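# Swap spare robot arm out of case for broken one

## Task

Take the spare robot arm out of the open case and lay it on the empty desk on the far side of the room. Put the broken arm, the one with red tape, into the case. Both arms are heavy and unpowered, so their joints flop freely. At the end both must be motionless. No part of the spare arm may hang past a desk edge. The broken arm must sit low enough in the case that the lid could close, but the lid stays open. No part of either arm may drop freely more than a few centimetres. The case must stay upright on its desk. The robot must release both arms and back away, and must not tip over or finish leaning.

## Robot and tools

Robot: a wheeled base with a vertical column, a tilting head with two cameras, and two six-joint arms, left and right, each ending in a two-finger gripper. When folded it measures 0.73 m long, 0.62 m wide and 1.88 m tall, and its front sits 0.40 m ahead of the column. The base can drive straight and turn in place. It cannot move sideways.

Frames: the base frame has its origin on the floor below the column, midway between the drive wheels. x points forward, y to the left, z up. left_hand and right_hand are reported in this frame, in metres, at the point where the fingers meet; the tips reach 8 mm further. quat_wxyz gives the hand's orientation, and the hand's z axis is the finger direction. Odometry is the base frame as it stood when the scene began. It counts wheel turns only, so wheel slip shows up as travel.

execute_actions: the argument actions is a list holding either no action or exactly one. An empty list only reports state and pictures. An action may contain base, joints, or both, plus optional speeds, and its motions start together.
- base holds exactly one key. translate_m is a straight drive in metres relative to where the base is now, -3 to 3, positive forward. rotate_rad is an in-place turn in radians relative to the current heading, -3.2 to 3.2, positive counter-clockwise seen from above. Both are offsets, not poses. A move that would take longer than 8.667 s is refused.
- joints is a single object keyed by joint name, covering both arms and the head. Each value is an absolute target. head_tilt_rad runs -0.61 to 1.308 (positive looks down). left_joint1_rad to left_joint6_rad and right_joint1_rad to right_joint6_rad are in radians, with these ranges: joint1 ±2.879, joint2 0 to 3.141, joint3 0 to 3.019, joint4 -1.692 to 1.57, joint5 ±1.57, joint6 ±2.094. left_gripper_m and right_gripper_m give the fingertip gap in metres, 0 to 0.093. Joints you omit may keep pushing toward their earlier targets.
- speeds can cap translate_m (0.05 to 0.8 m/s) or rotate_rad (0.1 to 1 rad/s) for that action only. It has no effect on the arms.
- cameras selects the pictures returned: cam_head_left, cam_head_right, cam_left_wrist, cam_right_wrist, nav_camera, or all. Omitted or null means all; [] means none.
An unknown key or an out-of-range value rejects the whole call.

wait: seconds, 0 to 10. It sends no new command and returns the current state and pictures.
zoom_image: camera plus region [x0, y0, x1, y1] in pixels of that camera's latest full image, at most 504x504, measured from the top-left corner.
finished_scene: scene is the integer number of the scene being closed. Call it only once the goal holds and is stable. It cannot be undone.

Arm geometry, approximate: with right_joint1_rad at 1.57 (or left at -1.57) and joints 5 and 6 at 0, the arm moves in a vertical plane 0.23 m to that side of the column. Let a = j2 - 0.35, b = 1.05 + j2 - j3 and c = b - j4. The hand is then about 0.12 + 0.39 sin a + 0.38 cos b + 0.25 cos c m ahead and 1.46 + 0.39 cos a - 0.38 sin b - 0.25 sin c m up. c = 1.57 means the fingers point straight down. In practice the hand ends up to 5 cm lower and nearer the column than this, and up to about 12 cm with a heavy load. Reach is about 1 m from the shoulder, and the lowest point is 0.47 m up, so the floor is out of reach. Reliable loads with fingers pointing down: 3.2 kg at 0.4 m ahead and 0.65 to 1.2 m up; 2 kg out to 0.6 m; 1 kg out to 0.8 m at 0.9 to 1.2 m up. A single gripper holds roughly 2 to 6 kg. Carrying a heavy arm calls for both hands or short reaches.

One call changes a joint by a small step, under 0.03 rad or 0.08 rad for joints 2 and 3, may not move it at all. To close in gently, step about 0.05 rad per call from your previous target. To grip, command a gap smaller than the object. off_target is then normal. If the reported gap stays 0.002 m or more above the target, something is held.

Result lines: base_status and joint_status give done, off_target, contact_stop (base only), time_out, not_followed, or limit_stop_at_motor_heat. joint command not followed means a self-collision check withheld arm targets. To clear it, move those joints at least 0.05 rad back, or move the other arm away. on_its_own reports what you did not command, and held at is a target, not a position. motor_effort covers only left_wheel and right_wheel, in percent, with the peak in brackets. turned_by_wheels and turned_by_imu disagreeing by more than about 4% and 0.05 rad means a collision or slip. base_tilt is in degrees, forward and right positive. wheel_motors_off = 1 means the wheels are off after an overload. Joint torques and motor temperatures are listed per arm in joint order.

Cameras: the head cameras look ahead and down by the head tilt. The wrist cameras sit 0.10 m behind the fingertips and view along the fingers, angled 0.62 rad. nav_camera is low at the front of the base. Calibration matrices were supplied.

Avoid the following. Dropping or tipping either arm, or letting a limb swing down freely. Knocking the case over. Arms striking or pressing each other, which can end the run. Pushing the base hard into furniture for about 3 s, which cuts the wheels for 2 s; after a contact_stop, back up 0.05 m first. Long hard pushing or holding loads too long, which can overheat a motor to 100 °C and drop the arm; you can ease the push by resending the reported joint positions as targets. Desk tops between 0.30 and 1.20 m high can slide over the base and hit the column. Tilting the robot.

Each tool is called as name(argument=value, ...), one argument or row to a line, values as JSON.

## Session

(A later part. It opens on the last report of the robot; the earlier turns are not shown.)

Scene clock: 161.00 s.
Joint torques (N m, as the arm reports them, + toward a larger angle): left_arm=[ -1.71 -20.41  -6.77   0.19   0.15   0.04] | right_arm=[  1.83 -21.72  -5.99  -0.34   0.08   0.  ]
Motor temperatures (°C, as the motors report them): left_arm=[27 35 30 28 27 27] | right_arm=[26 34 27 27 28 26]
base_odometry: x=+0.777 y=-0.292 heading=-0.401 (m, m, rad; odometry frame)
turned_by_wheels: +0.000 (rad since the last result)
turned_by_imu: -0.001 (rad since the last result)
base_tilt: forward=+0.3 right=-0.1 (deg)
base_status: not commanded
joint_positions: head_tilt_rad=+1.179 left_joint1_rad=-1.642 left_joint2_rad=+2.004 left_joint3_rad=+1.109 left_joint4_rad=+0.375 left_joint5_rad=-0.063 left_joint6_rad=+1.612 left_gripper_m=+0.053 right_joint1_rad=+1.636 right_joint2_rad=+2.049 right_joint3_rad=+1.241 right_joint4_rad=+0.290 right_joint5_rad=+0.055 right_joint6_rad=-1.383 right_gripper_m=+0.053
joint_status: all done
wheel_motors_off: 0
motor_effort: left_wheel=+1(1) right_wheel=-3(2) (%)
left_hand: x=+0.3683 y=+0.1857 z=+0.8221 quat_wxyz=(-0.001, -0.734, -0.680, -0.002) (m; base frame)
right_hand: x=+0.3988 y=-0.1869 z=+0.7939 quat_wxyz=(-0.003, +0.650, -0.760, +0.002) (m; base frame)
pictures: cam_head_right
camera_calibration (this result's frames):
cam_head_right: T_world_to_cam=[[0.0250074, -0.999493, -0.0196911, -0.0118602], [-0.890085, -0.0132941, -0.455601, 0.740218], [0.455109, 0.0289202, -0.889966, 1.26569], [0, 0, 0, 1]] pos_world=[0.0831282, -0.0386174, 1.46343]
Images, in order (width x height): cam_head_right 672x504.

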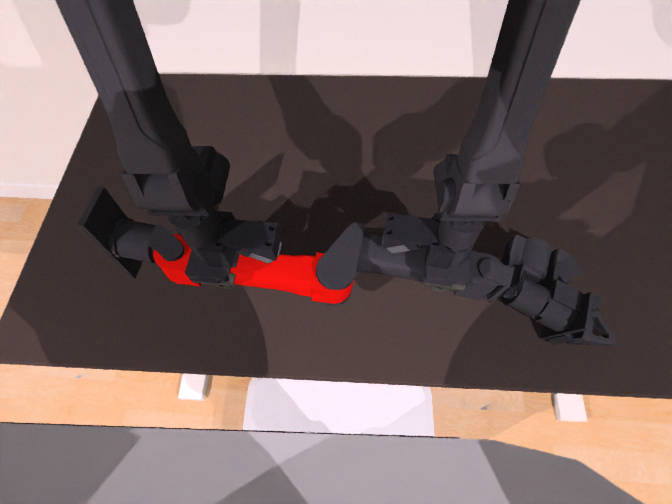

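execute_actions(
  actions=[
    {"joints": {"left_joint1_rad": -1.648, "left_joint2_rad": 1.791, "left_joint3_rad": 0.975, "left_joint4_rad": 0.352, "left_joint5_rad": -0.0625, "left_joint6_rad": 1.611, "right_joint1_rad": 1.65, "right_joint2_rad": 1.832, "right_joint3_rad": 1.115, "right_joint4_rad": 0.258, "right_joint5_rad": 0.0665, "right_joint6_rad": -1.381}},
  ],
  cameras=["cam_head_right"],
)

Scene clock: 164.73 s.
Joint torques (N m, as the arm reports them, + toward a larger angle): left_arm=[ -1.87 -20.72  -6.57  -0.01   0.24   0.11] | right_arm=[  1.84 -22.44  -6.73  -0.56   0.17  -0.03]
Motor temperatures (°C, as the motors report them): left_arm=[27 36 30 28 27 27] | right_arm=[26 34 28 27 28 26]
base_odometry: x=+0.777 y=-0.292 heading=-0.401 (m, m, rad; odometry frame)
turned_by_wheels: +0.000 (rad since the last result)
turned_by_imu: -0.001 (rad since the last result)
base_tilt: forward=+0.3 right=-0.1 (deg)
base_status: not commanded
joint_positions: head_tilt_rad=+1.179 left_joint1_rad=-1.643 left_joint2_rad=+1.890 left_joint3_rad=+1.019 left_joint4_rad=+0.353 left_joint5_rad=-0.069 left_joint6_rad=+1.609 left_gripper_m=+0.053 right_joint1_rad=+1.644 right_joint2_rad=+1.942 right_joint3_rad=+1.153 right_joint4_rad=+0.275 right_joint5_rad=+0.057 right_joint6_rad=-1.382 right_gripper_m=+0.053
joint_status: all done
wheel_motors_off: 0
motor_effort: left_wheel=+1(1) right_wheel=-3(3) (%)
left_hand: x=+0.3794 y=+0.1881 z=+0.8627 quat_wxyz=(+0.000, -0.733, -0.680, -0.005) (m; base frame)
right_hand: x=+0.4103 y=-0.1840 z=+0.8333 quat_wxyz=(-0.006, +0.651, -0.759, +0.001) (m; base frame)
pictures: cam_head_right
camera_calibration (this result's frames):
cam_head_right: T_world_to_cam=[[0.0250074, -0.999493, -0.0196911, -0.0118602], [-0.890085, -0.0132941, -0.455601, 0.740218], [0.455109, 0.0289202, -0.889966, 1.26569], [0, 0, 0, 1]] pos_world=[0.0831282, -0.0386174, 1.46343]
Images, in order (width x height): cam_head_right 672x504.

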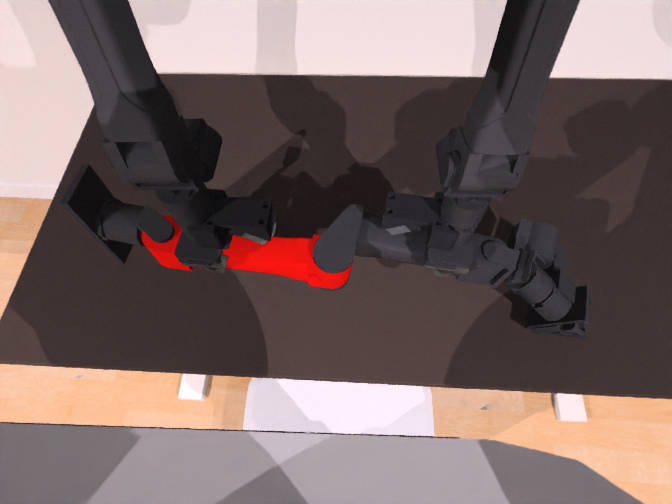

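execute_actions(
  actions=[
    {"joints": {"left_joint1_rad": -1.654, "left_joint2_rad": 1.66, "left_joint3_rad": 0.895, "left_joint4_rad": 0.303, "left_joint5_rad": -0.0665, "left_joint6_rad": 1.609, "right_joint1_rad": 1.654, "right_joint2_rad": 1.686, "right_joint3_rad": 1.022, "right_joint4_rad": 0.212, "right_joint5_rad": 0.0705, "right_joint6_rad": -1.379}},
  ],
  cameras=["cam_head_right"],
)

Scene clock: 167.07 s.
Joint torques (N m, as the arm reports them, + toward a larger angle): left_arm=[ -1.42 -20.69  -5.57   0.13   0.08   0.12] | right_arm=[  1.91 -24.06  -6.04  -0.7    0.08   0.03]
Motor temperatures (°C, as the motors report them): left_arm=[27 36 30 28 27 27] | right_arm=[26 35 28 27 28 26]
base_odometry: x=+0.777 y=-0.292 heading=-0.401 (m, m, rad; odometry frame)
turned_by_wheels: +0.000 (rad since the last result)
turned_by_imu: -0.001 (rad since the last result)
base_tilt: forward=+0.3 right=-0.1 (deg)
base_status: not commanded
joint_positions: head_tilt_rad=+1.179 left_joint1_rad=-1.649 left_joint2_rad=+1.757 left_joint3_rad=+0.932 left_joint4_rad=+0.301 left_joint5_rad=-0.069 left_joint6_rad=+1.601 left_gripper_m=+0.053 right_joint1_rad=+1.647 right_joint2_rad=+1.806 right_joint3_rad=+1.056 right_joint4_rad=+0.230 right_joint5_rad=+0.063 right_joint6_rad=-1.385 right_gripper_m=+0.053
joint_status: all done
wheel_motors_off: 0
motor_effort: left_wheel=+1(2) right_wheel=-3(3) (%)
left_hand: x=+0.3895 y=+0.1869 z=+0.9081 quat_wxyz=(+0.000, -0.731, -0.682, +0.000) (m; base frame)
right_hand: x=+0.4208 y=-0.1850 z=+0.8819 quat_wxyz=(-0.003, +0.653, -0.757, +0.000) (m; base frame)
pictures: cam_head_right
camera_calibration (this result's frames):
cam_head_right: T_world_to_cam=[[0.0250074, -0.999493, -0.0196911, -0.0118602], [-0.890085, -0.0132941, -0.455601, 0.740218], [0.455109, 0.0289202, -0.889966, 1.26569], [0, 0, 0, 1]] pos_world=[0.0831282, -0.0386174, 1.46343]
Images, in order (width x height): cam_head_right 672x504.

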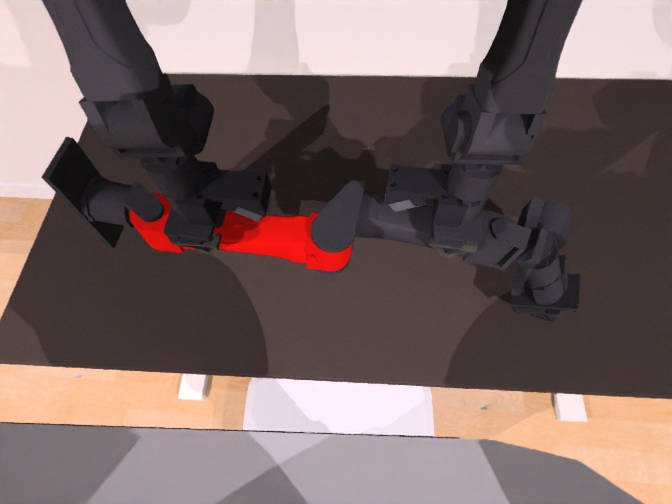

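execute_actions(
  actions=[
    {"joints": {"left_joint1_rad": -1.661, "left_joint2_rad": 1.536, "left_joint3_rad": 0.801, "left_joint4_rad": 0.276, "left_joint5_rad": -0.0725, "left_joint6_rad": 1.603, "right_joint1_rad": 1.662, "right_joint2_rad": 1.551, "right_joint3_rad": 0.926, "right_joint4_rad": 0.19, "right_joint5_rad": 0.0765, "right_joint6_rad": -1.378}},
  ],
  cameras=["cam_head_right"],
)

Scene clock: 171.33 s.
Joint torques (N m, as the arm reports them, + toward a larger angle): left_arm=[ -1.54 -20.16  -4.96  -0.03   0.21   0.18] | right_arm=[  1.66 -25.4   -5.94  -0.75   0.1    0.05]
Motor temperatures (°C, as the motors report them): left_arm=[27 37 31 28 27 27] | right_arm=[26 35 28 27 28 26]
base_odometry: x=+0.777 y=-0.292 heading=-0.401 (m, m, rad; odometry frame)
turned_by_wheels: +0.000 (rad since the last result)
turned_by_imu: -0.001 (rad since the last result)
base_tilt: forward=+0.3 right=+0.0 (deg)
base_status: not commanded
joint_positions: head_tilt_rad=+1.179 left_joint1_rad=-1.655 left_joint2_rad=+1.631 left_joint3_rad=+0.834 left_joint4_rad=+0.278 left_joint5_rad=-0.078 left_joint6_rad=+1.592 left_gripper_m=+0.053 right_joint1_rad=+1.657 right_joint2_rad=+1.687 right_joint3_rad=+0.964 right_joint4_rad=+0.209 right_joint5_rad=+0.069 right_joint6_rad=-1.388 right_gripper_m=+0.053
joint_status: all done
wheel_motors_off: 0
motor_effort: left_wheel=+2(3) right_wheel=-3(4) (%)
left_hand: x=+0.3906 y=+0.1883 z=+0.9524 quat_wxyz=(+0.000, -0.729, -0.685, -0.004) (m; base frame)
right_hand: x=+0.4245 y=-0.1828 z=+0.9252 quat_wxyz=(-0.006, +0.656, -0.755, +0.001) (m; base frame)
pictures: cam_head_right
camera_calibration (this result's frames):
cam_head_right: T_world_to_cam=[[0.0250074, -0.999493, -0.0196911, -0.0118602], [-0.890085, -0.0132941, -0.455601, 0.740218], [0.455109, 0.0289202, -0.889966, 1.26569], [0, 0, 0, 1]] pos_world=[0.0831282, -0.0386174, 1.46343]
Images, in order (width x height): cam_head_right 672x504.

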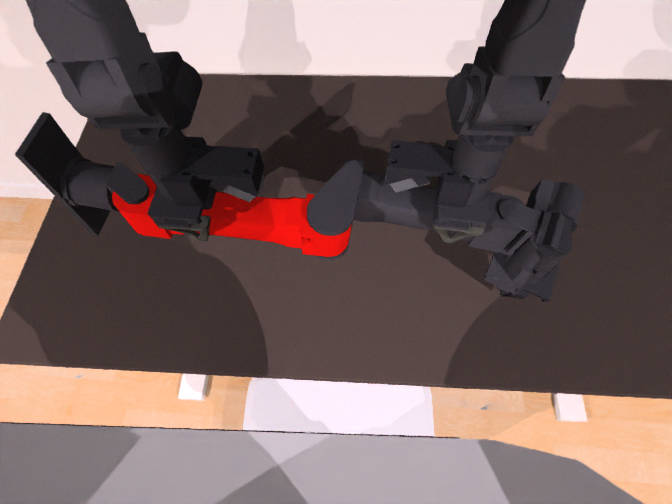

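execute_actions(
  actions=[
    {"base": {"translate_m": -0.79}, "joints": {"left_joint1_rad": -1.678, "left_joint2_rad": 1.298, "left_joint3_rad": 0.678, "left_joint4_rad": 0.174, "left_joint5_rad": -0.0865, "left_joint6_rad": 1.59, "right_joint1_rad": 1.678, "right_joint2_rad": 1.328, "right_joint3_rad": 0.793, "right_joint4_rad": 0.115, "right_joint5_rad": 0.0905, "right_joint6_rad": -1.375}, "speeds": {"translate_m": 0.55}},
  ],
  cameras=["cam_head_right"],
)

Scene clock: 177.90 s.
Joint torques (N m, as the arm reports them, + toward a larger angle): left_arm=[ -1.47 -17.96  -2.32   0.13  -0.01   0.18] | right_arm=[  1.39 -22.05  -2.85  -0.31   0.07   0.07]
Motor temperatures (°C, as the motors report them): left_arm=[27 37 31 28 27 27] | right_arm=[26 36 28 27 28 26]
base_odometry: x=+0.050 y=+0.016 heading=-0.400 (m, m, rad; odometry frame)
turned_by_wheels: +0.001 (rad since the last result)
turned_by_imu: -0.003 (rad since the last result)
base_tilt: forward=+0.3 right=-0.1 (deg)
base_status: done
joint_positions: head_tilt_rad=+1.179 left_joint1_rad=-1.670 left_joint2_rad=+1.372 left_joint3_rad=+0.693 left_joint4_rad=+0.172 left_joint5_rad=-0.086 left_joint6_rad=+1.580 left_gripper_m=+0.053 right_joint1_rad=+1.671 right_joint2_rad=+1.435 right_joint3_rad=+0.810 right_joint4_rad=+0.125 right_joint5_rad=+0.083 right_joint6_rad=-1.385 right_gripper_m=+0.053
joint_status: all done
wheel_motors_off: 0
motor_effort: left_wheel=+1(44) right_wheel=-1(43) (%)
left_hand: x=+0.3971 y=+0.1871 z=+1.0340 quat_wxyz=(-0.006, -0.727, -0.686, -0.006) (m; base frame)
right_hand: x=+0.4313 y=-0.1834 z=+1.0104 quat_wxyz=(-0.011, +0.657, -0.754, +0.007) (m; base frame)
pictures: cam_head_right
camera_calibration (this result's frames):
cam_head_right: T_world_to_cam=[[0.0250033, -0.999493, -0.0196963, -0.0118519], [-0.89018, -0.0132941, -0.455415, 0.739936], [0.454923, 0.0289202, -0.890061, 1.26584], [0, 0, 0, 1]] pos_world=[0.0831122, -0.0386174, 1.46342]
Images, in order (width x height): cam_head_right 672x504.

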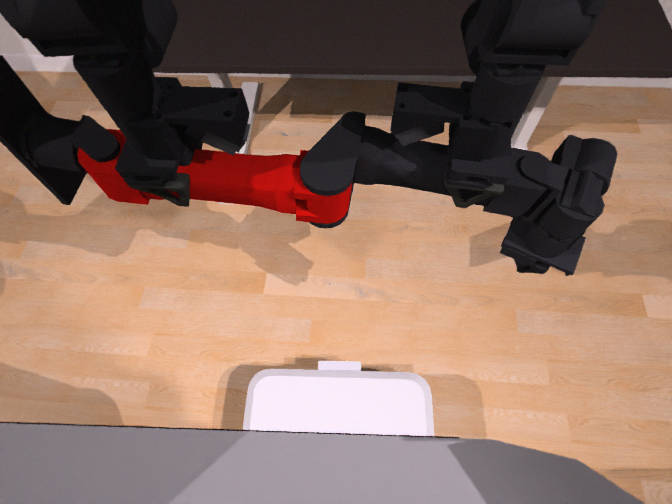

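execute_actions(
  actions=[
    {"base": {"rotate_rad": 1.622}, "joints": {"head_tilt_rad": 0.5, "left_joint1_rad": -1.708, "left_joint2_rad": 0.952, "left_joint3_rad": 0.591, "left_joint4_rad": -0.063, "left_joint5_rad": -0.112, "left_joint6_rad": 1.57, "right_joint1_rad": 1.708, "right_joint2_rad": 1.019, "right_joint3_rad": 0.695, "right_joint4_rad": -0.078, "right_joint5_rad": 0.114, "right_joint6_rad": -1.367}, "speeds": {"rotate_rad": 0.8}},
  ],
  cameras=["cam_head_left", "cam_head_right", "nav_camera"],
)

Scene clock: 182.53 s.
Joint torques (N m, as the arm reports them, + toward a larger angle): left_arm=[ -1.51 -17.83   1.31   0.01   0.03   0.18] | right_arm=[  1.44 -21.39   0.63  -0.46  -0.06   0.03]
Motor temperatures (°C, as the motors report them): left_arm=[27 37 30 28 27 27] | right_arm=[26 36 28 27 28 26]
base_odometry: x=+0.050 y=+0.016 heading=+1.222 (m, m, rad; odometry frame)
turned_by_wheels: +1.622 (rad since the last result)
turned_by_imu: +1.595 (rad since the last result)
base_tilt: forward=+0.3 right=-0.1 (deg)
base_status: done
joint_positions: head_tilt_rad=+0.518 left_joint1_rad=-1.699 left_joint2_rad=+1.040 left_joint3_rad=+0.589 left_joint4_rad=-0.061 left_joint5_rad=-0.113 left_joint6_rad=+1.562 left_gripper_m=+0.053 right_joint1_rad=+1.698 right_joint2_rad=+1.132 right_joint3_rad=+0.693 right_joint4_rad=-0.065 right_joint5_rad=+0.110 right_joint6_rad=-1.376 right_gripper_m=+0.053
joint_status: all done
wheel_motors_off: 0
motor_effort: left_wheel=+0(36) right_wheel=+0(54) (%)
left_hand: x=+0.4001 y=+0.1866 z=+1.1275 quat_wxyz=(-0.005, -0.726, -0.688, -0.006) (m; base frame)
right_hand: x=+0.4323 y=-0.1829 z=+1.1041 quat_wxyz=(-0.009, +0.658, -0.753, +0.007) (m; base frame)
pictures: cam_head_left, cam_head_right, nav_camera
camera_calibration (this result's frames):
cam_head_left: T_world_to_cam=[[0.0455548, -0.99896, 0.00200707, 0.0480161], [-0.423953, -0.0211524, -0.905437, 1.41493], [0.904538, 0.0403961, -0.424475, 0.533981], [0, 0, 0, 1]] pos_world=[0.114669, 0.0563244, 1.50769]
cam_head_right: T_world_to_cam=[[0.0318287, -0.999493, -0.000203155, -0.0422127], [-0.423248, -0.0132941, -0.905916, 1.41036], [0.905455, 0.0289202, -0.423457, 0.524744], [0, 0, 0, 1]] pos_world=[0.123144, -0.0386174, 1.49987]
Images, in order (width x height): cam_head_left 672x504, cam_head_right 672x504, nav_camera 672x504.

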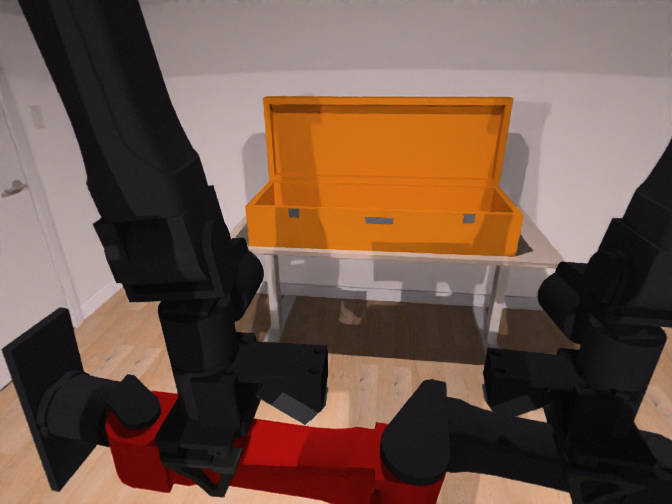

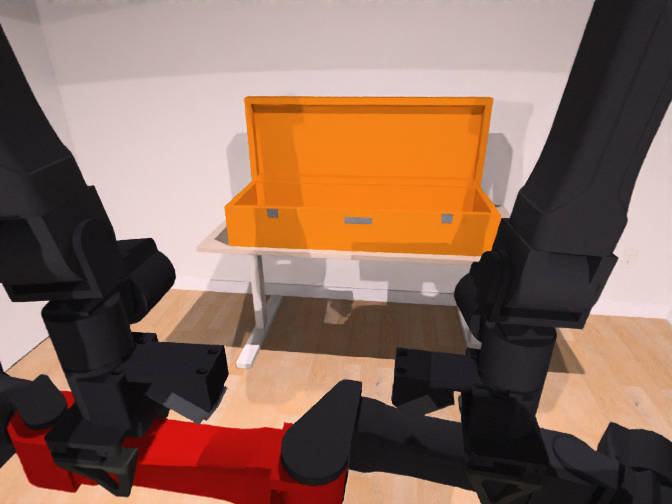

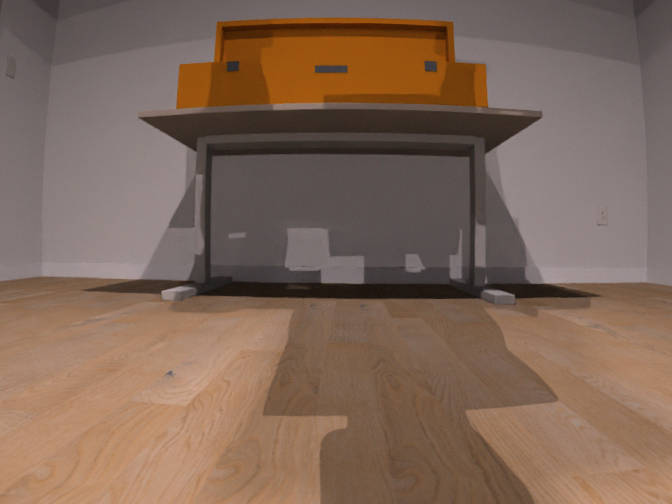

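execute_actions(
  actions=[
    {"base": {"rotate_rad": -0.053}, "joints": {"left_joint1_rad": -1.745, "left_joint2_rad": 0.648, "left_joint3_rad": 0.585, "left_joint4_rad": -0.332, "left_joint5_rad": -0.143, "left_joint6_rad": 1.548, "right_joint1_rad": 1.745, "right_joint2_rad": 0.748, "right_joint3_rad": 0.68, "right_joint4_rad": -0.31, "right_joint5_rad": 0.145, "right_joint6_rad": -1.355}, "speeds": {"rotate_rad": 0.5}},
  ],
  cameras=["cam_head_left", "nav_camera"],
)

Scene clock: 187.67 s.
Joint torques (N m, as the arm reports them, + toward a larger angle): left_arm=[ -0.86 -15.84   6.33  -0.08   0.13   0.2 ] | right_arm=[  1.41 -19.83   6.13  -0.52   0.03   0.07]
Motor temperatures (°C, as the motors report them): left_arm=[27 37 30 28 27 27] | right_arm=[26 37 28 27 28 26]
base_odometry: x=+0.050 y=+0.016 heading=+1.169 (m, m, rad; odometry frame)
turned_by_wheels: -0.053 (rad since the last result)
turned_by_imu: -0.054 (rad since the last result)
base_tilt: forward=+0.2 right=-0.1 (deg)
base_status: done
joint_positions: head_tilt_rad=+0.518 left_joint1_rad=-1.740 left_joint2_rad=+0.727 left_joint3_rad=+0.553 left_joint4_rad=-0.326 left_joint5_rad=-0.147 left_joint6_rad=+1.536 left_gripper_m=+0.053 right_joint1_rad=+1.733 right_joint2_rad=+0.847 right_joint3_rad=+0.646 right_joint4_rad=-0.294 right_joint5_rad=+0.139 right_joint6_rad=-1.366 right_gripper_m=+0.053
joint_status: all done
wheel_motors_off: 0
motor_effort: left_wheel=+2(23) right_wheel=+0(27) (%)
left_hand: x=+0.4029 y=+0.1863 z=+1.2116 quat_wxyz=(-0.011, -0.723, -0.691, -0.010) (m; base frame)
right_hand: x=+0.4356 y=-0.1824 z=+1.1884 quat_wxyz=(-0.014, +0.660, -0.751, +0.009) (m; base frame)
pictures: cam_head_left, nav_camera
camera_calibration (this result's frames):
cam_head_left: T_world_to_cam=[[0.0455547, -0.99896, 0.00200833, 0.0480141], [-0.423928, -0.0211524, -0.905449, 1.41494], [0.90455, 0.0403961, -0.42445, 0.533942], [0, 0, 0, 1]] pos_world=[0.114669, 0.0563244, 1.5077]
Images, in order (width x height): cam_head_left 672x504, nav_camera 672x504.

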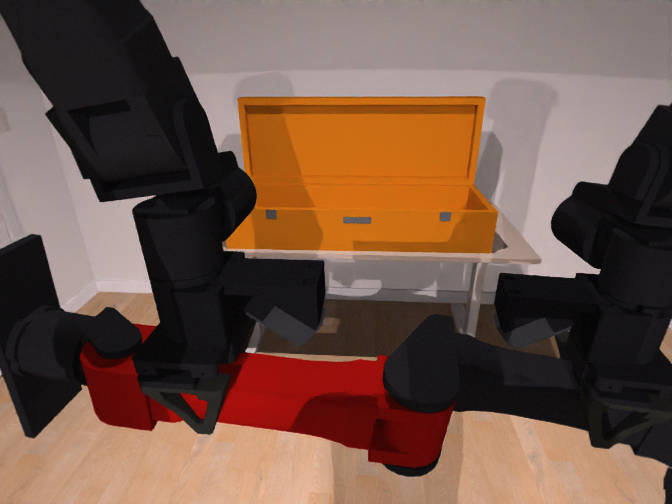

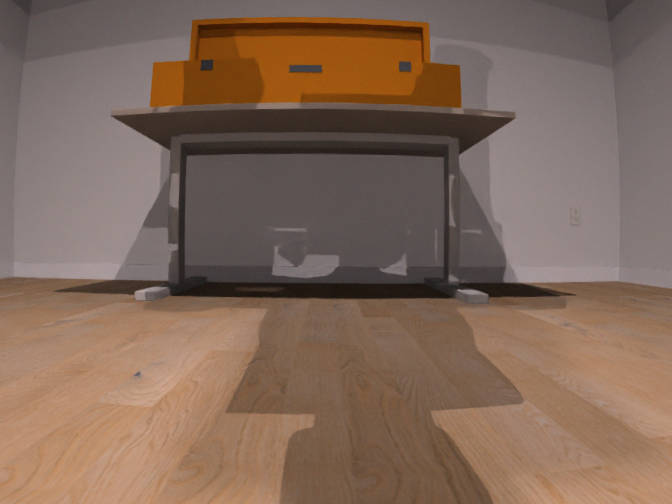

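execute_actions(
  actions=[
    {"base": {"translate_m": 1.53}, "joints": {"head_tilt_rad": 1.18}, "speeds": {"translate_m": 0.6}},
  ],
  cameras=["cam_head_left", "cam_head_right"],
)

Scene clock: 193.13 s.
Joint torques (N m, as the arm reports them, + toward a larger angle): left_arm=[ -0.82 -15.41   6.83   0.05   0.08   0.24] | right_arm=[  1.46 -19.73   6.73  -0.4    0.05   0.06]
Motor temperatures (°C, as the motors report them): left_arm=[27 37 31 28 27 27] | right_arm=[26 36 28 27 28 26]
base_odometry: x=+0.648 y=+1.424 heading=+1.169 (m, m, rad; odometry frame)
turned_by_wheels: +0.000 (rad since the last result)
turned_by_imu: +0.003 (rad since the last result)
base_tilt: forward=+0.2 right=-0.1 (deg)
base_status: done
joint_positions: head_tilt_rad=+1.179 left_joint1_rad=-1.740 left_joint2_rad=+0.727 left_joint3_rad=+0.547 left_joint4_rad=-0.332 left_joint5_rad=-0.146 left_joint6_rad=+1.533 left_gripper_m=+0.053 right_joint1_rad=+1.734 right_joint2_rad=+0.848 right_joint3_rad=+0.639 right_joint4_rad=-0.296 right_joint5_rad=+0.138 right_joint6_rad=-1.365 right_gripper_m=+0.053
joint_status: all done
wheel_motors_off: 0
motor_effort: left_wheel=+1(46) right_wheel=-2(56) (%)
left_hand: x=+0.3979 y=+0.1864 z=+1.2108 quat_wxyz=(-0.007, -0.723, -0.691, -0.006) (m; base frame)
right_hand: x=+0.4311 y=-0.1821 z=+1.1875 quat_wxyz=(-0.011, +0.661, -0.751, +0.006) (m; base frame)
pictures: cam_head_left, cam_head_right
camera_calibration (this result's frames):
cam_head_left: T_world_to_cam=[[0.0372063, -0.99896, -0.026362, 0.0921219], [-0.890269, -0.0211524, -0.454945, 0.744484], [0.453914, 0.0403961, -0.890129, 1.27362], [0, 0, 0, 1]] pos_world=[0.0812498, 0.0563244, 1.47481]
cam_head_right: T_world_to_cam=[[0.0250108, -0.999493, -0.0196868, -0.011867], [-0.890006, -0.0132941, -0.455755, 0.740451], [0.455263, 0.0289202, -0.889887, 1.26556], [0, 0, 0, 1]] pos_world=[0.0831415, -0.0386174, 1.46343]
Images, in order (width x height): cam_head_left 672x504, cam_head_right 672x504.

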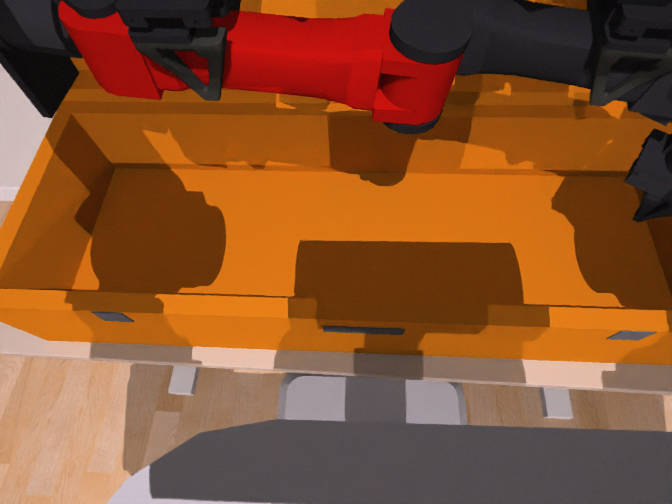

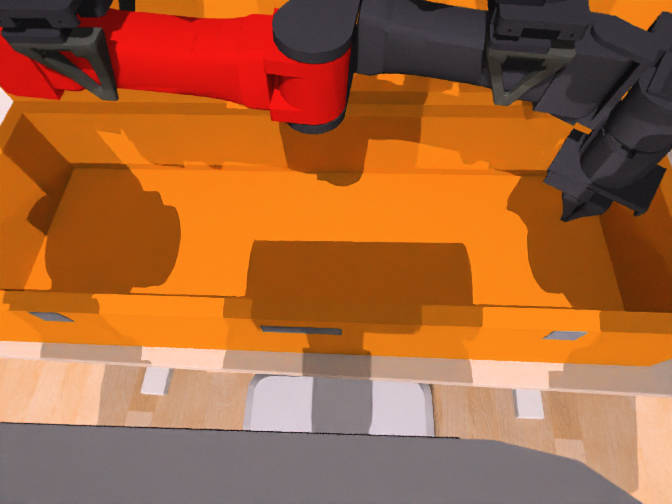

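execute_actions(
  actions=[
    {"base": {"translate_m": 0.045}, "joints": {"left_joint1_rad": -1.708, "left_joint2_rad": 0.944, "left_joint3_rad": 0.585, "left_joint4_rad": -0.06, "left_joint5_rad": -0.112, "left_joint6_rad": 1.562, "right_joint1_rad": 1.708, "right_joint2_rad": 1.011, "right_joint3_rad": 0.69, "right_joint4_rad": -0.075, "right_joint5_rad": 0.112, "right_joint6_rad": -1.375}, "speeds": {"translate_m": 0.2}},
  ],
  cameras=["cam_head_right"],
)

Scene clock: 198.13 s.
Joint torques (N m, as the arm reports them, + toward a larger angle): left_arm=[ -1.53 -17.16   2.12   0.16   0.18   0.12] | right_arm=[  1.02 -22.06   0.89  -0.35  -0.02   0.  ]
Motor temperatures (°C, as the motors report them): left_arm=[27 37 31 28 27 27] | right_arm=[26 36 28 27 28 26]
base_odometry: x=+0.665 y=+1.466 heading=+1.170 (m, m, rad; odometry frame)
turned_by_wheels: +0.000 (rad since the last result)
turned_by_imu: -0.001 (rad since the last result)
base_tilt: forward=+0.3 right=-0.1 (deg)
base_status: done
joint_positions: head_tilt_rad=+1.179 left_joint1_rad=-1.698 left_joint2_rad=+1.026 left_joint3_rad=+0.573 left_joint4_rad=-0.062 left_joint5_rad=-0.117 left_joint6_rad=+1.557 left_gripper_m=+0.053 right_joint1_rad=+1.703 right_joint2_rad=+1.131 right_joint3_rad=+0.685 right_joint4_rad=-0.065 right_joint5_rad=+0.107 right_joint6_rad=-1.378 right_gripper_m=+0.053
joint_status: all done
wheel_motors_off: 0
motor_effort: left_wheel=+1(34) right_wheel=-2(43) (%)
left_hand: x=+0.3941 y=+0.1889 z=+1.1307 quat_wxyz=(-0.002, -0.724, -0.690, -0.007) (m; base frame)
right_hand: x=+0.4276 y=-0.1802 z=+1.1041 quat_wxyz=(-0.009, +0.660, -0.751, +0.002) (m; base frame)
pictures: cam_head_right
camera_calibration (this result's frames):
cam_head_right: T_world_to_cam=[[0.0250052, -0.999493, -0.0196939, -0.0118558], [-0.890135, -0.0132941, -0.455504, 0.74007], [0.455011, 0.0289202, -0.890016, 1.26577], [0, 0, 0, 1]] pos_world=[0.0831198, -0.0386174, 1.46342]
Images, in order (width x height): cam_head_right 672x504.

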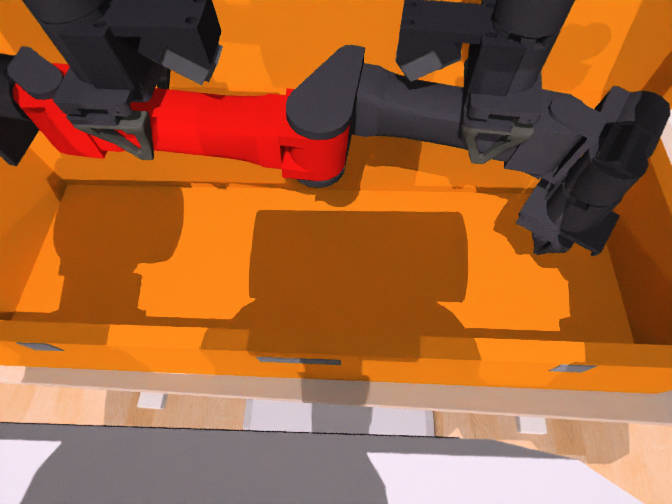

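execute_actions(
  actions=[
    {"joints": {"left_joint1_rad": -1.768, "left_joint2_rad": 1.313, "left_joint3_rad": 0.686, "left_joint4_rad": 0.18, "left_joint5_rad": -0.158, "left_joint6_rad": 1.54, "right_joint1_rad": 1.596, "right_joint2_rad": 1.333, "right_joint3_rad": 0.793, "right_joint4_rad": 0.118, "right_joint5_rad": 0.022, "right_joint6_rad": -1.42}},
  ],
  cameras=["cam_head_right"],
)

Scene clock: 201.03 s.
Joint torques (N m, as the arm reports them, + toward a larger angle): left_arm=[ -2.91 -18.86  -2.72   0.35   0.02   0.15] | right_arm=[  0.27 -23.61  -3.83  -0.36   0.07   0.05]
Motor temperatures (°C, as the motors report them): left_arm=[27 37 31 28 27 27] | right_arm=[26 37 28 27 28 26]
base_odometry: x=+0.665 y=+1.466 heading=+1.170 (m, m, rad; odometry frame)
turned_by_wheels: +0.000 (rad since the last result)
turned_by_imu: -0.001 (rad since the last result)
base_tilt: forward=+0.3 right=-0.1 (deg)
base_status: not commanded
joint_positions: head_tilt_rad=+1.179 left_joint1_rad=-1.753 left_joint2_rad=+1.397 left_joint3_rad=+0.706 left_joint4_rad=+0.175 left_joint5_rad=-0.158 left_joint6_rad=+1.533 left_gripper_m=+0.053 right_joint1_rad=+1.595 right_joint2_rad=+1.454 right_joint3_rad=+0.818 right_joint4_rad=+0.130 right_joint5_rad=+0.015 right_joint6_rad=-1.430 right_gripper_m=+0.053
joint_status: all done
wheel_motors_off: 0
motor_effort: left_wheel=+1(6) right_wheel=+0(4) (%)
left_hand: x=+0.3937 y=+0.1555 z=+1.0304 quat_wxyz=(-0.005, -0.725, -0.689, -0.005) (m; base frame)
right_hand: x=+0.4295 y=-0.2142 z=+1.0029 quat_wxyz=(-0.009, +0.660, -0.751, +0.003) (m; base frame)
pictures: cam_head_right
camera_calibration (this result's frames):
cam_head_right: T_world_to_cam=[[0.0250052, -0.999493, -0.0196938, -0.0118558], [-0.890135, -0.0132941, -0.455504, 0.74007], [0.455011, 0.0289202, -0.890016, 1.26577], [0, 0, 0, 1]] pos_world=[0.0831198, -0.0386174, 1.46342]
Images, in order (width x height): cam_head_right 672x504.

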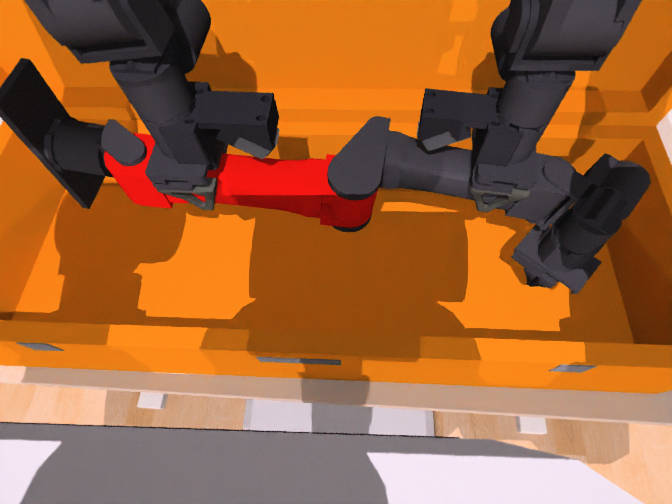

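execute_actions(
  actions=[
    {"joints": {"left_joint1_rad": -1.768, "left_joint2_rad": 1.512, "left_joint3_rad": 0.785, "left_joint4_rad": 0.268, "left_joint5_rad": -0.158, "left_joint6_rad": 1.54, "right_joint1_rad": 1.57, "right_joint2_rad": 1.517, "right_joint3_rad": 0.894, "right_joint4_rad": 0.18, "right_joint5_rad": 0.0, "right_joint6_rad": -1.435}},
  ],
  cameras=["cam_head_right"],
)

Scene clock: 203.57 s.
Joint torques (N m, as the arm reports them, + toward a larger angle): left_arm=[ -3.55 -18.08  -3.54   0.22  -0.12   0.15] | right_arm=[ -0.18 -22.83  -5.06  -0.41  -0.05   0.02]
Motor temperatures (°C, as the motors report them): left_arm=[27 37 31 28 27 27] | right_arm=[26 37 28 27 28 26]
base_odometry: x=+0.665 y=+1.466 heading=+1.170 (m, m, rad; odometry frame)
turned_by_wheels: +0.000 (rad since the last result)
turned_by_imu: -0.001 (rad since the last result)
base_tilt: forward=+0.3 right=+0.0 (deg)
base_status: not commanded
joint_positions: head_tilt_rad=+1.179 left_joint1_rad=-1.750 left_joint2_rad=+1.582 left_joint3_rad=+0.806 left_joint4_rad=+0.265 left_joint5_rad=-0.154 left_joint6_rad=+1.533 left_gripper_m=+0.053 right_joint1_rad=+1.573 right_joint2_rad=+1.620 right_joint3_rad=+0.923 right_joint4_rad=+0.194 right_joint5_rad=-0.004 right_joint6_rad=-1.443 right_gripper_m=+0.053
joint_status: all done
wheel_motors_off: 0
motor_effort: left_wheel=+2(3) right_wheel=-1(4) (%)
left_hand: x=+0.3928 y=+0.1475 z=+0.9730 quat_wxyz=(-0.008, -0.724, -0.689, -0.006) (m; base frame)
right_hand: x=+0.4311 y=-0.2232 z=+0.9466 quat_wxyz=(-0.010, +0.661, -0.750, +0.005) (m; base frame)
pictures: cam_head_right
camera_calibration (this result's frames):
cam_head_right: T_world_to_cam=[[0.0250052, -0.999493, -0.0196938, -0.0118558], [-0.890135, -0.0132941, -0.455504, 0.74007], [0.455011, 0.0289202, -0.890016, 1.26577], [0, 0, 0, 1]] pos_world=[0.0831198, -0.0386174, 1.46342]
Images, in order (width x height): cam_head_right 672x504.

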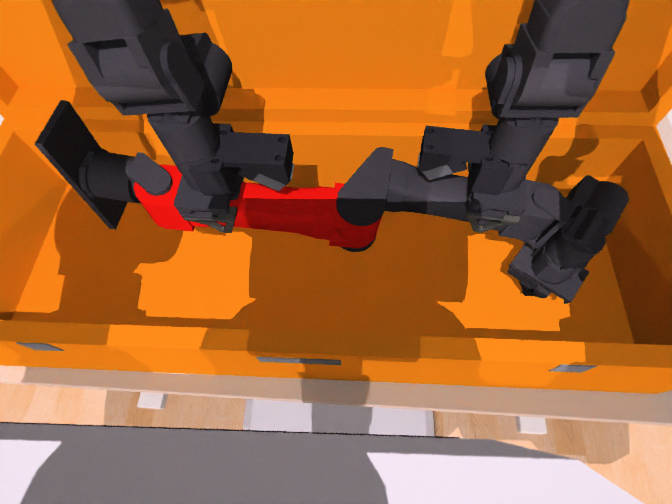

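execute_actions(
  actions=[
    {"joints": {"left_joint1_rad": -1.761, "left_joint2_rad": 1.576, "left_joint3_rad": 0.83, "left_joint4_rad": 0.287, "left_joint5_rad": -0.152, "left_joint6_rad": 1.543, "right_joint1_rad": 1.57, "right_joint2_rad": 1.595, "right_joint3_rad": 0.947, "right_joint4_rad": 0.2, "right_joint5_rad": 0.0, "right_joint6_rad": -1.437}},
  ],
  cameras=["cam_head_right"],
)

Scene clock: 205.43 s.
Joint torques (N m, as the arm reports them, + toward a larger angle): left_arm=[ -4.06 -18.07  -4.45   0.56  -0.24   0.16] | right_arm=[ -0.35 -20.57  -4.87   0.28  -0.22   0.06]
Motor temperatures (°C, as the motors report them): left_arm=[27 37 31 28 27 27] | right_arm=[26 37 28 27 28 26]
base_odometry: x=+0.665 y=+1.466 heading=+1.170 (m, m, rad; odometry frame)
turned_by_wheels: +0.000 (rad since the last result)
turned_by_imu: -0.001 (rad since the last result)
base_tilt: forward=+0.3 right=-0.1 (deg)
base_status: not commanded
joint_positions: head_tilt_rad=+1.179 left_joint1_rad=-1.742 left_joint2_rad=+1.641 left_joint3_rad=+0.860 left_joint4_rad=+0.275 left_joint5_rad=-0.144 left_joint6_rad=+1.534 left_gripper_m=+0.053 right_joint1_rad=+1.573 right_joint2_rad=+1.668 right_joint3_rad=+0.975 right_joint4_rad=+0.198 right_joint5_rad=+0.001 right_joint6_rad=-1.447 right_gripper_m=+0.053
joint_status: all done
wheel_motors_off: 0
motor_effort: left_wheel=+1(2) right_wheel=-3(2) (%)
left_hand: x=+0.3989 y=+0.1465 z=+0.9516 quat_wxyz=(-0.010, -0.723, -0.691, -0.006) (m; base frame)
right_hand: x=+0.4395 y=-0.2242 z=+0.9287 quat_wxyz=(-0.011, +0.662, -0.749, +0.009) (m; base frame)
pictures: cam_head_right
camera_calibration (this result's frames):
cam_head_right: T_world_to_cam=[[0.0250052, -0.999493, -0.0196938, -0.0118558], [-0.890135, -0.0132941, -0.455504, 0.74007], [0.455011, 0.0289202, -0.890016, 1.26577], [0, 0, 0, 1]] pos_world=[0.0831198, -0.0386174, 1.46342]
Images, in order (width x height): cam_head_right 672x504.

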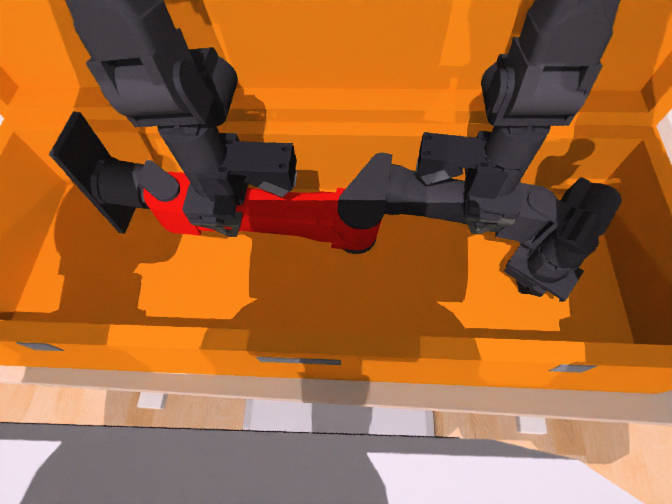

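execute_actions(
  actions=[
    {"joints": {"left_joint1_rad": -1.648, "left_joint2_rad": 1.591, "left_joint3_rad": 0.836, "left_joint4_rad": 0.29, "left_joint5_rad": -0.062, "left_joint6_rad": 1.593, "right_joint1_rad": 1.672, "right_joint2_rad": 1.637, "right_joint3_rad": 0.967, "right_joint4_rad": 0.208, "right_joint5_rad": 0.084, "right_joint6_rad": -1.392}},
  ],
  cameras=["cam_head_right"],
)

Scene clock: 208.20 s.
Joint torques (N m, as the arm reports them, + toward a larger angle): left_arm=[ -2.76 -18.32  -4.72   0.52  -0.5    0.12] | right_arm=[  1.17 -19.76  -4.75   0.58  -0.13  -0.02]
Motor temperatures (°C, as the motors report them): left_arm=[27 37 31 28 27 27] | right_arm=[26 37 28 27 28 26]
base_odometry: x=+0.665 y=+1.466 heading=+1.170 (m, m, rad; odometry frame)
turned_by_wheels: +0.000 (rad since the last result)
turned_by_imu: -0.001 (rad since the last result)
base_tilt: forward=+0.3 right=-0.1 (deg)
base_status: not commanded
joint_positions: head_tilt_rad=+1.179 left_joint1_rad=-1.626 left_joint2_rad=+1.658 left_joint3_rad=+0.869 left_joint4_rad=+0.279 left_joint5_rad=-0.047 left_joint6_rad=+1.589 left_gripper_m=+0.053 right_joint1_rad=+1.675 right_joint2_rad=+1.693 right_joint3_rad=+0.995 right_joint4_rad=+0.199 right_joint5_rad=+0.082 right_joint6_rad=-1.397 right_gripper_m=+0.053
joint_status: all done
wheel_motors_off: 0
motor_effort: left_wheel=+3(2) right_wheel=-4(6) (%)
left_hand: x=+0.3983 y=+0.1990 z=+0.9409 quat_wxyz=(-0.005, -0.723, -0.691, -0.004) (m; base frame)
right_hand: x=+0.4378 y=-0.1724 z=+0.9220 quat_wxyz=(-0.013, +0.662, -0.749, +0.005) (m; base frame)
pictures: cam_head_right
camera_calibration (this result's frames):
cam_head_right: T_world_to_cam=[[0.0250052, -0.999493, -0.0196939, -0.0118558], [-0.890135, -0.0132941, -0.455504, 0.74007], [0.455011, 0.0289202, -0.890016, 1.26577], [0, 0, 0, 1]] pos_world=[0.0831198, -0.0386174, 1.46342]
Images, in order (width x height): cam_head_right 672x504.

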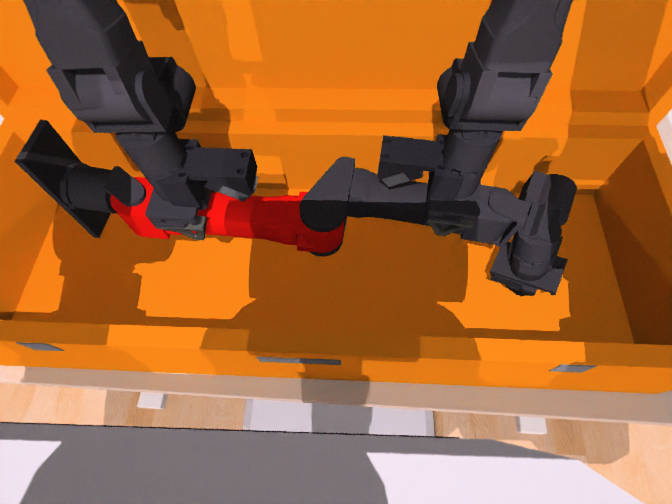

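execute_actions(
  actions=[
    {"joints": {"left_joint1_rad": -1.556, "left_joint2_rad": 1.633, "left_joint3_rad": 0.868, "left_joint4_rad": 0.297, "left_joint5_rad": 0.012, "left_joint6_rad": 1.632, "right_joint1_rad": 1.757, "right_joint2_rad": 1.7, "right_joint3_rad": 1.012, "right_joint4_rad": 0.216, "right_joint5_rad": 0.146, "right_joint6_rad": -1.358}},
  ],
  cameras=["cam_head_left", "cam_head_right"],
)

Scene clock: 210.17 s.
Joint torques (N m, as the arm reports them, + toward a larger angle): left_arm=[ -0.47 -18.73  -5.12   0.32  -0.2    0.03] | right_arm=[  3.09 -18.93  -4.98   0.6   -0.12  -0.02]
Motor temperatures (°C, as the motors report them): left_arm=[27 37 31 28 27 27] | right_arm=[26 37 28 27 28 26]
base_odometry: x=+0.665 y=+1.466 heading=+1.170 (m, m, rad; odometry frame)
turned_by_wheels: +0.000 (rad since the last result)
turned_by_imu: -0.001 (rad since the last result)
base_tilt: forward=+0.3 right=-0.1 (deg)
base_status: not commanded
joint_positions: head_tilt_rad=+1.179 left_joint1_rad=-1.547 left_joint2_rad=+1.704 left_joint3_rad=+0.903 left_joint4_rad=+0.291 left_joint5_rad=+0.019 left_joint6_rad=+1.635 left_gripper_m=+0.053 right_joint1_rad=+1.744 right_joint2_rad=+1.750 right_joint3_rad=+1.041 right_joint4_rad=+0.206 right_joint5_rad=+0.144 right_joint6_rad=-1.357 right_gripper_m=+0.053
joint_status: all done
wheel_motors_off: 0
motor_effort: left_wheel=+2(2) right_wheel=+0(2) (%)
left_hand: x=+0.3984 y=+0.2361 z=+0.9243 quat_wxyz=(-0.004, -0.725, -0.688, -0.005) (m; base frame)
right_hand: x=+0.4354 y=-0.1358 z=+0.9056 quat_wxyz=(-0.013, +0.659, -0.752, +0.006) (m; base frame)
pictures: cam_head_left, cam_head_right
camera_calibration (this result's frames):
cam_head_left: T_world_to_cam=[[0.0371989, -0.99896, -0.0263725, 0.0921385], [-0.890397, -0.0211524, -0.454693, 0.744103], [0.453662, 0.0403961, -0.890258, 1.27383], [0, 0, 0, 1]] pos_world=[0.0812314, 0.0563244, 1.47481]
cam_head_right: T_world_to_cam=[[0.0250052, -0.999493, -0.0196939, -0.0118558], [-0.890135, -0.0132941, -0.455504, 0.74007], [0.455011, 0.0289202, -0.890016, 1.26577], [0, 0, 0, 1]] pos_world=[0.0831198, -0.0386174, 1.46342]
Images, in order (width x height): cam_head_left 672x504, cam_head_right 672x504.

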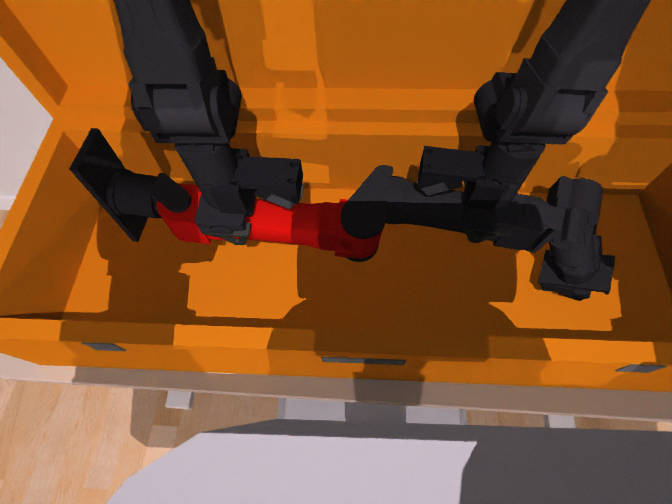

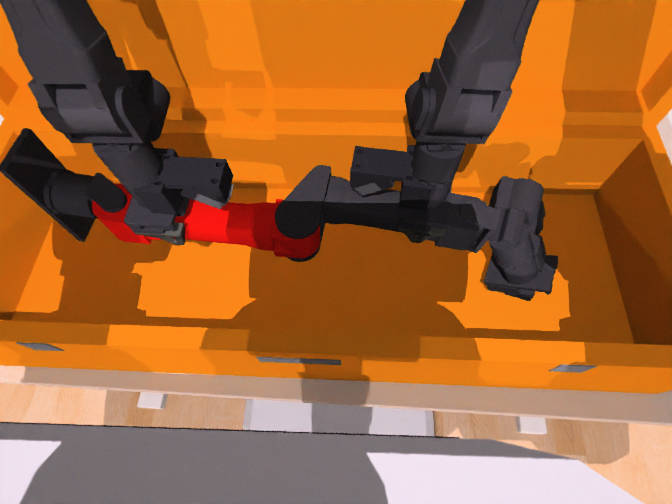

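execute_actions(
  actions=[
    {"joints": {"left_joint1_rad": -1.526, "left_joint2_rad": 1.693, "left_joint3_rad": 0.918, "left_joint4_rad": 0.305, "left_joint5_rad": 0.038, "left_joint6_rad": 1.648, "right_joint1_rad": 1.777, "right_joint2_rad": 1.767, "right_joint3_rad": 1.068, "right_joint4_rad": 0.224, "right_joint5_rad": 0.164, "right_joint6_rad": -1.348}},
  ],
  cameras=["cam_head_right"],
)

Scene clock: 212.17 s.
Joint torques (N m, as the arm reports them, + toward a larger angle): left_arm=[  0.82 -18.94  -5.13   0.4    0.29   0.06] | right_arm=[  4.37 -20.5   -5.92   0.54   0.26  -0.06]
Motor temperatures (°C, as the motors report them): left_arm=[27 37 31 28 27 27] | right_arm=[26 37 28 27 28 26]
base_odometry: x=+0.665 y=+1.466 heading=+1.170 (m, m, rad; odometry frame)
turned_by_wheels: +0.000 (rad since the last result)
turned_by_imu: -0.001 (rad since the last result)
base_tilt: forward=+0.3 right=+0.0 (deg)
base_status: not commanded
joint_positions: head_tilt_rad=+1.179 left_joint1_rad=-1.529 left_joint2_rad=+1.773 left_joint3_rad=+0.951 left_joint4_rad=+0.297 left_joint5_rad=+0.030 left_joint6_rad=+1.649 left_gripper_m=+0.053 right_joint1_rad=+1.755 right_joint2_rad=+1.832 right_joint3_rad=+1.103 right_joint4_rad=+0.216 right_joint5_rad=+0.151 right_joint6_rad=-1.344 right_gripper_m=+0.053
joint_status: all done
wheel_motors_off: 0
motor_effort: left_wheel=+2(3) right_wheel=-3(2) (%)
left_hand: x=+0.3923 y=+0.2458 z=+0.9008 quat_wxyz=(+0.002, -0.727, -0.686, -0.002) (m; base frame)
right_hand: x=+0.4287 y=-0.1259 z=+0.8768 quat_wxyz=(-0.010, +0.657, -0.754, +0.002) (m; base frame)
pictures: cam_head_right
camera_calibration (this result's frames):
cam_head_right: T_world_to_cam=[[0.0250052, -0.999493, -0.0196938, -0.0118558], [-0.890135, -0.0132941, -0.455504, 0.74007], [0.455011, 0.0289202, -0.890016, 1.26577], [0, 0, 0, 1]] pos_world=[0.0831198, -0.0386174, 1.46342]
Images, in order (width x height): cam_head_right 672x504.

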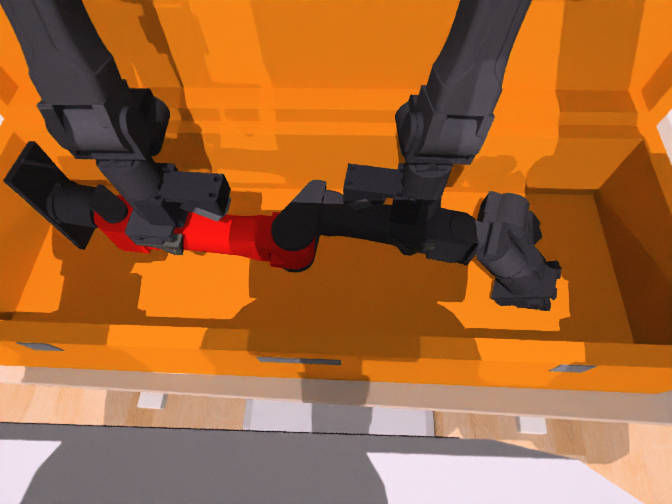

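execute_actions(
  actions=[
    {"joints": {"left_joint1_rad": -1.528, "left_joint2_rad": 1.783, "left_joint3_rad": 1.002, "left_joint4_rad": 0.314, "left_joint5_rad": 0.035, "left_joint6_rad": 1.648, "right_joint1_rad": 1.767, "right_joint2_rad": 1.858, "right_joint3_rad": 1.155, "right_joint4_rad": 0.226, "right_joint5_rad": 0.152, "right_joint6_rad": -1.35}},
  ],
  cameras=["cam_head_right"],
)

Scene clock: 214.37 s.
Joint torques (N m, as the arm reports them, + toward a larger angle): left_arm=[  0.28 -19.47  -5.39   0.43   0.26  -0.04] | right_arm=[  3.82 -19.92  -6.25   0.35   0.04  -0.09]
Motor temperatures (°C, as the motors report them): left_arm=[27 37 31 28 27 27] | right_arm=[26 37 28 27 28 26]
base_odometry: x=+0.665 y=+1.466 heading=+1.170 (m, m, rad; odometry frame)
turned_by_wheels: +0.000 (rad since the last result)
turned_by_imu: -0.001 (rad since the last result)
base_tilt: forward=+0.3 right=-0.1 (deg)
base_status: not commanded
joint_positions: head_tilt_rad=+1.179 left_joint1_rad=-1.526 left_joint2_rad=+1.863 left_joint3_rad=+1.036 left_joint4_rad=+0.306 left_joint5_rad=+0.027 left_joint6_rad=+1.658 left_gripper_m=+0.053 right_joint1_rad=+1.752 right_joint2_rad=+1.927 right_joint3_rad=+1.195 right_joint4_rad=+0.221 right_joint5_rad=+0.146 right_joint6_rad=-1.340 right_gripper_m=+0.053
joint_status: all done
wheel_motors_off: 0
motor_effort: left_wheel=+2(3) right_wheel=-5(2) (%)
left_hand: x=+0.3945 y=+0.2501 z=+0.8670 quat_wxyz=(+0.003, -0.730, -0.684, -0.005) (m; base frame)
right_hand: x=+0.4294 y=-0.1213 z=+0.8408 quat_wxyz=(-0.011, +0.655, -0.756, +0.002) (m; base frame)
pictures: cam_head_right
camera_calibration (this result's frames):
cam_head_right: T_world_to_cam=[[0.0250052, -0.999493, -0.0196939, -0.0118558], [-0.890135, -0.0132941, -0.455504, 0.74007], [0.455011, 0.0289202, -0.890016, 1.26577], [0, 0, 0, 1]] pos_world=[0.0831198, -0.0386174, 1.46342]
Images, in order (width x height): cam_head_right 672x504.

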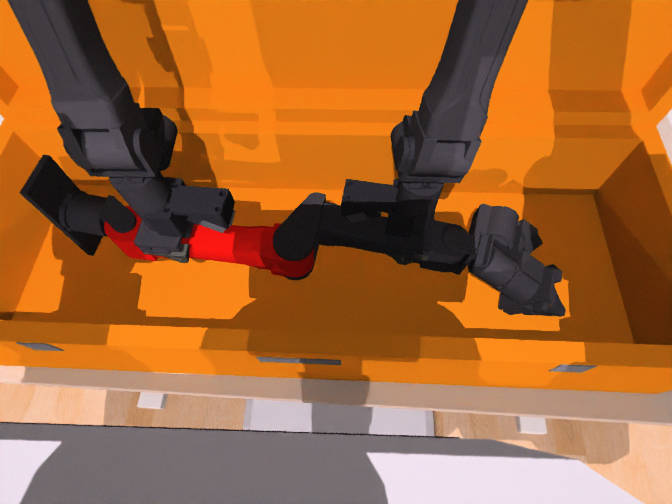

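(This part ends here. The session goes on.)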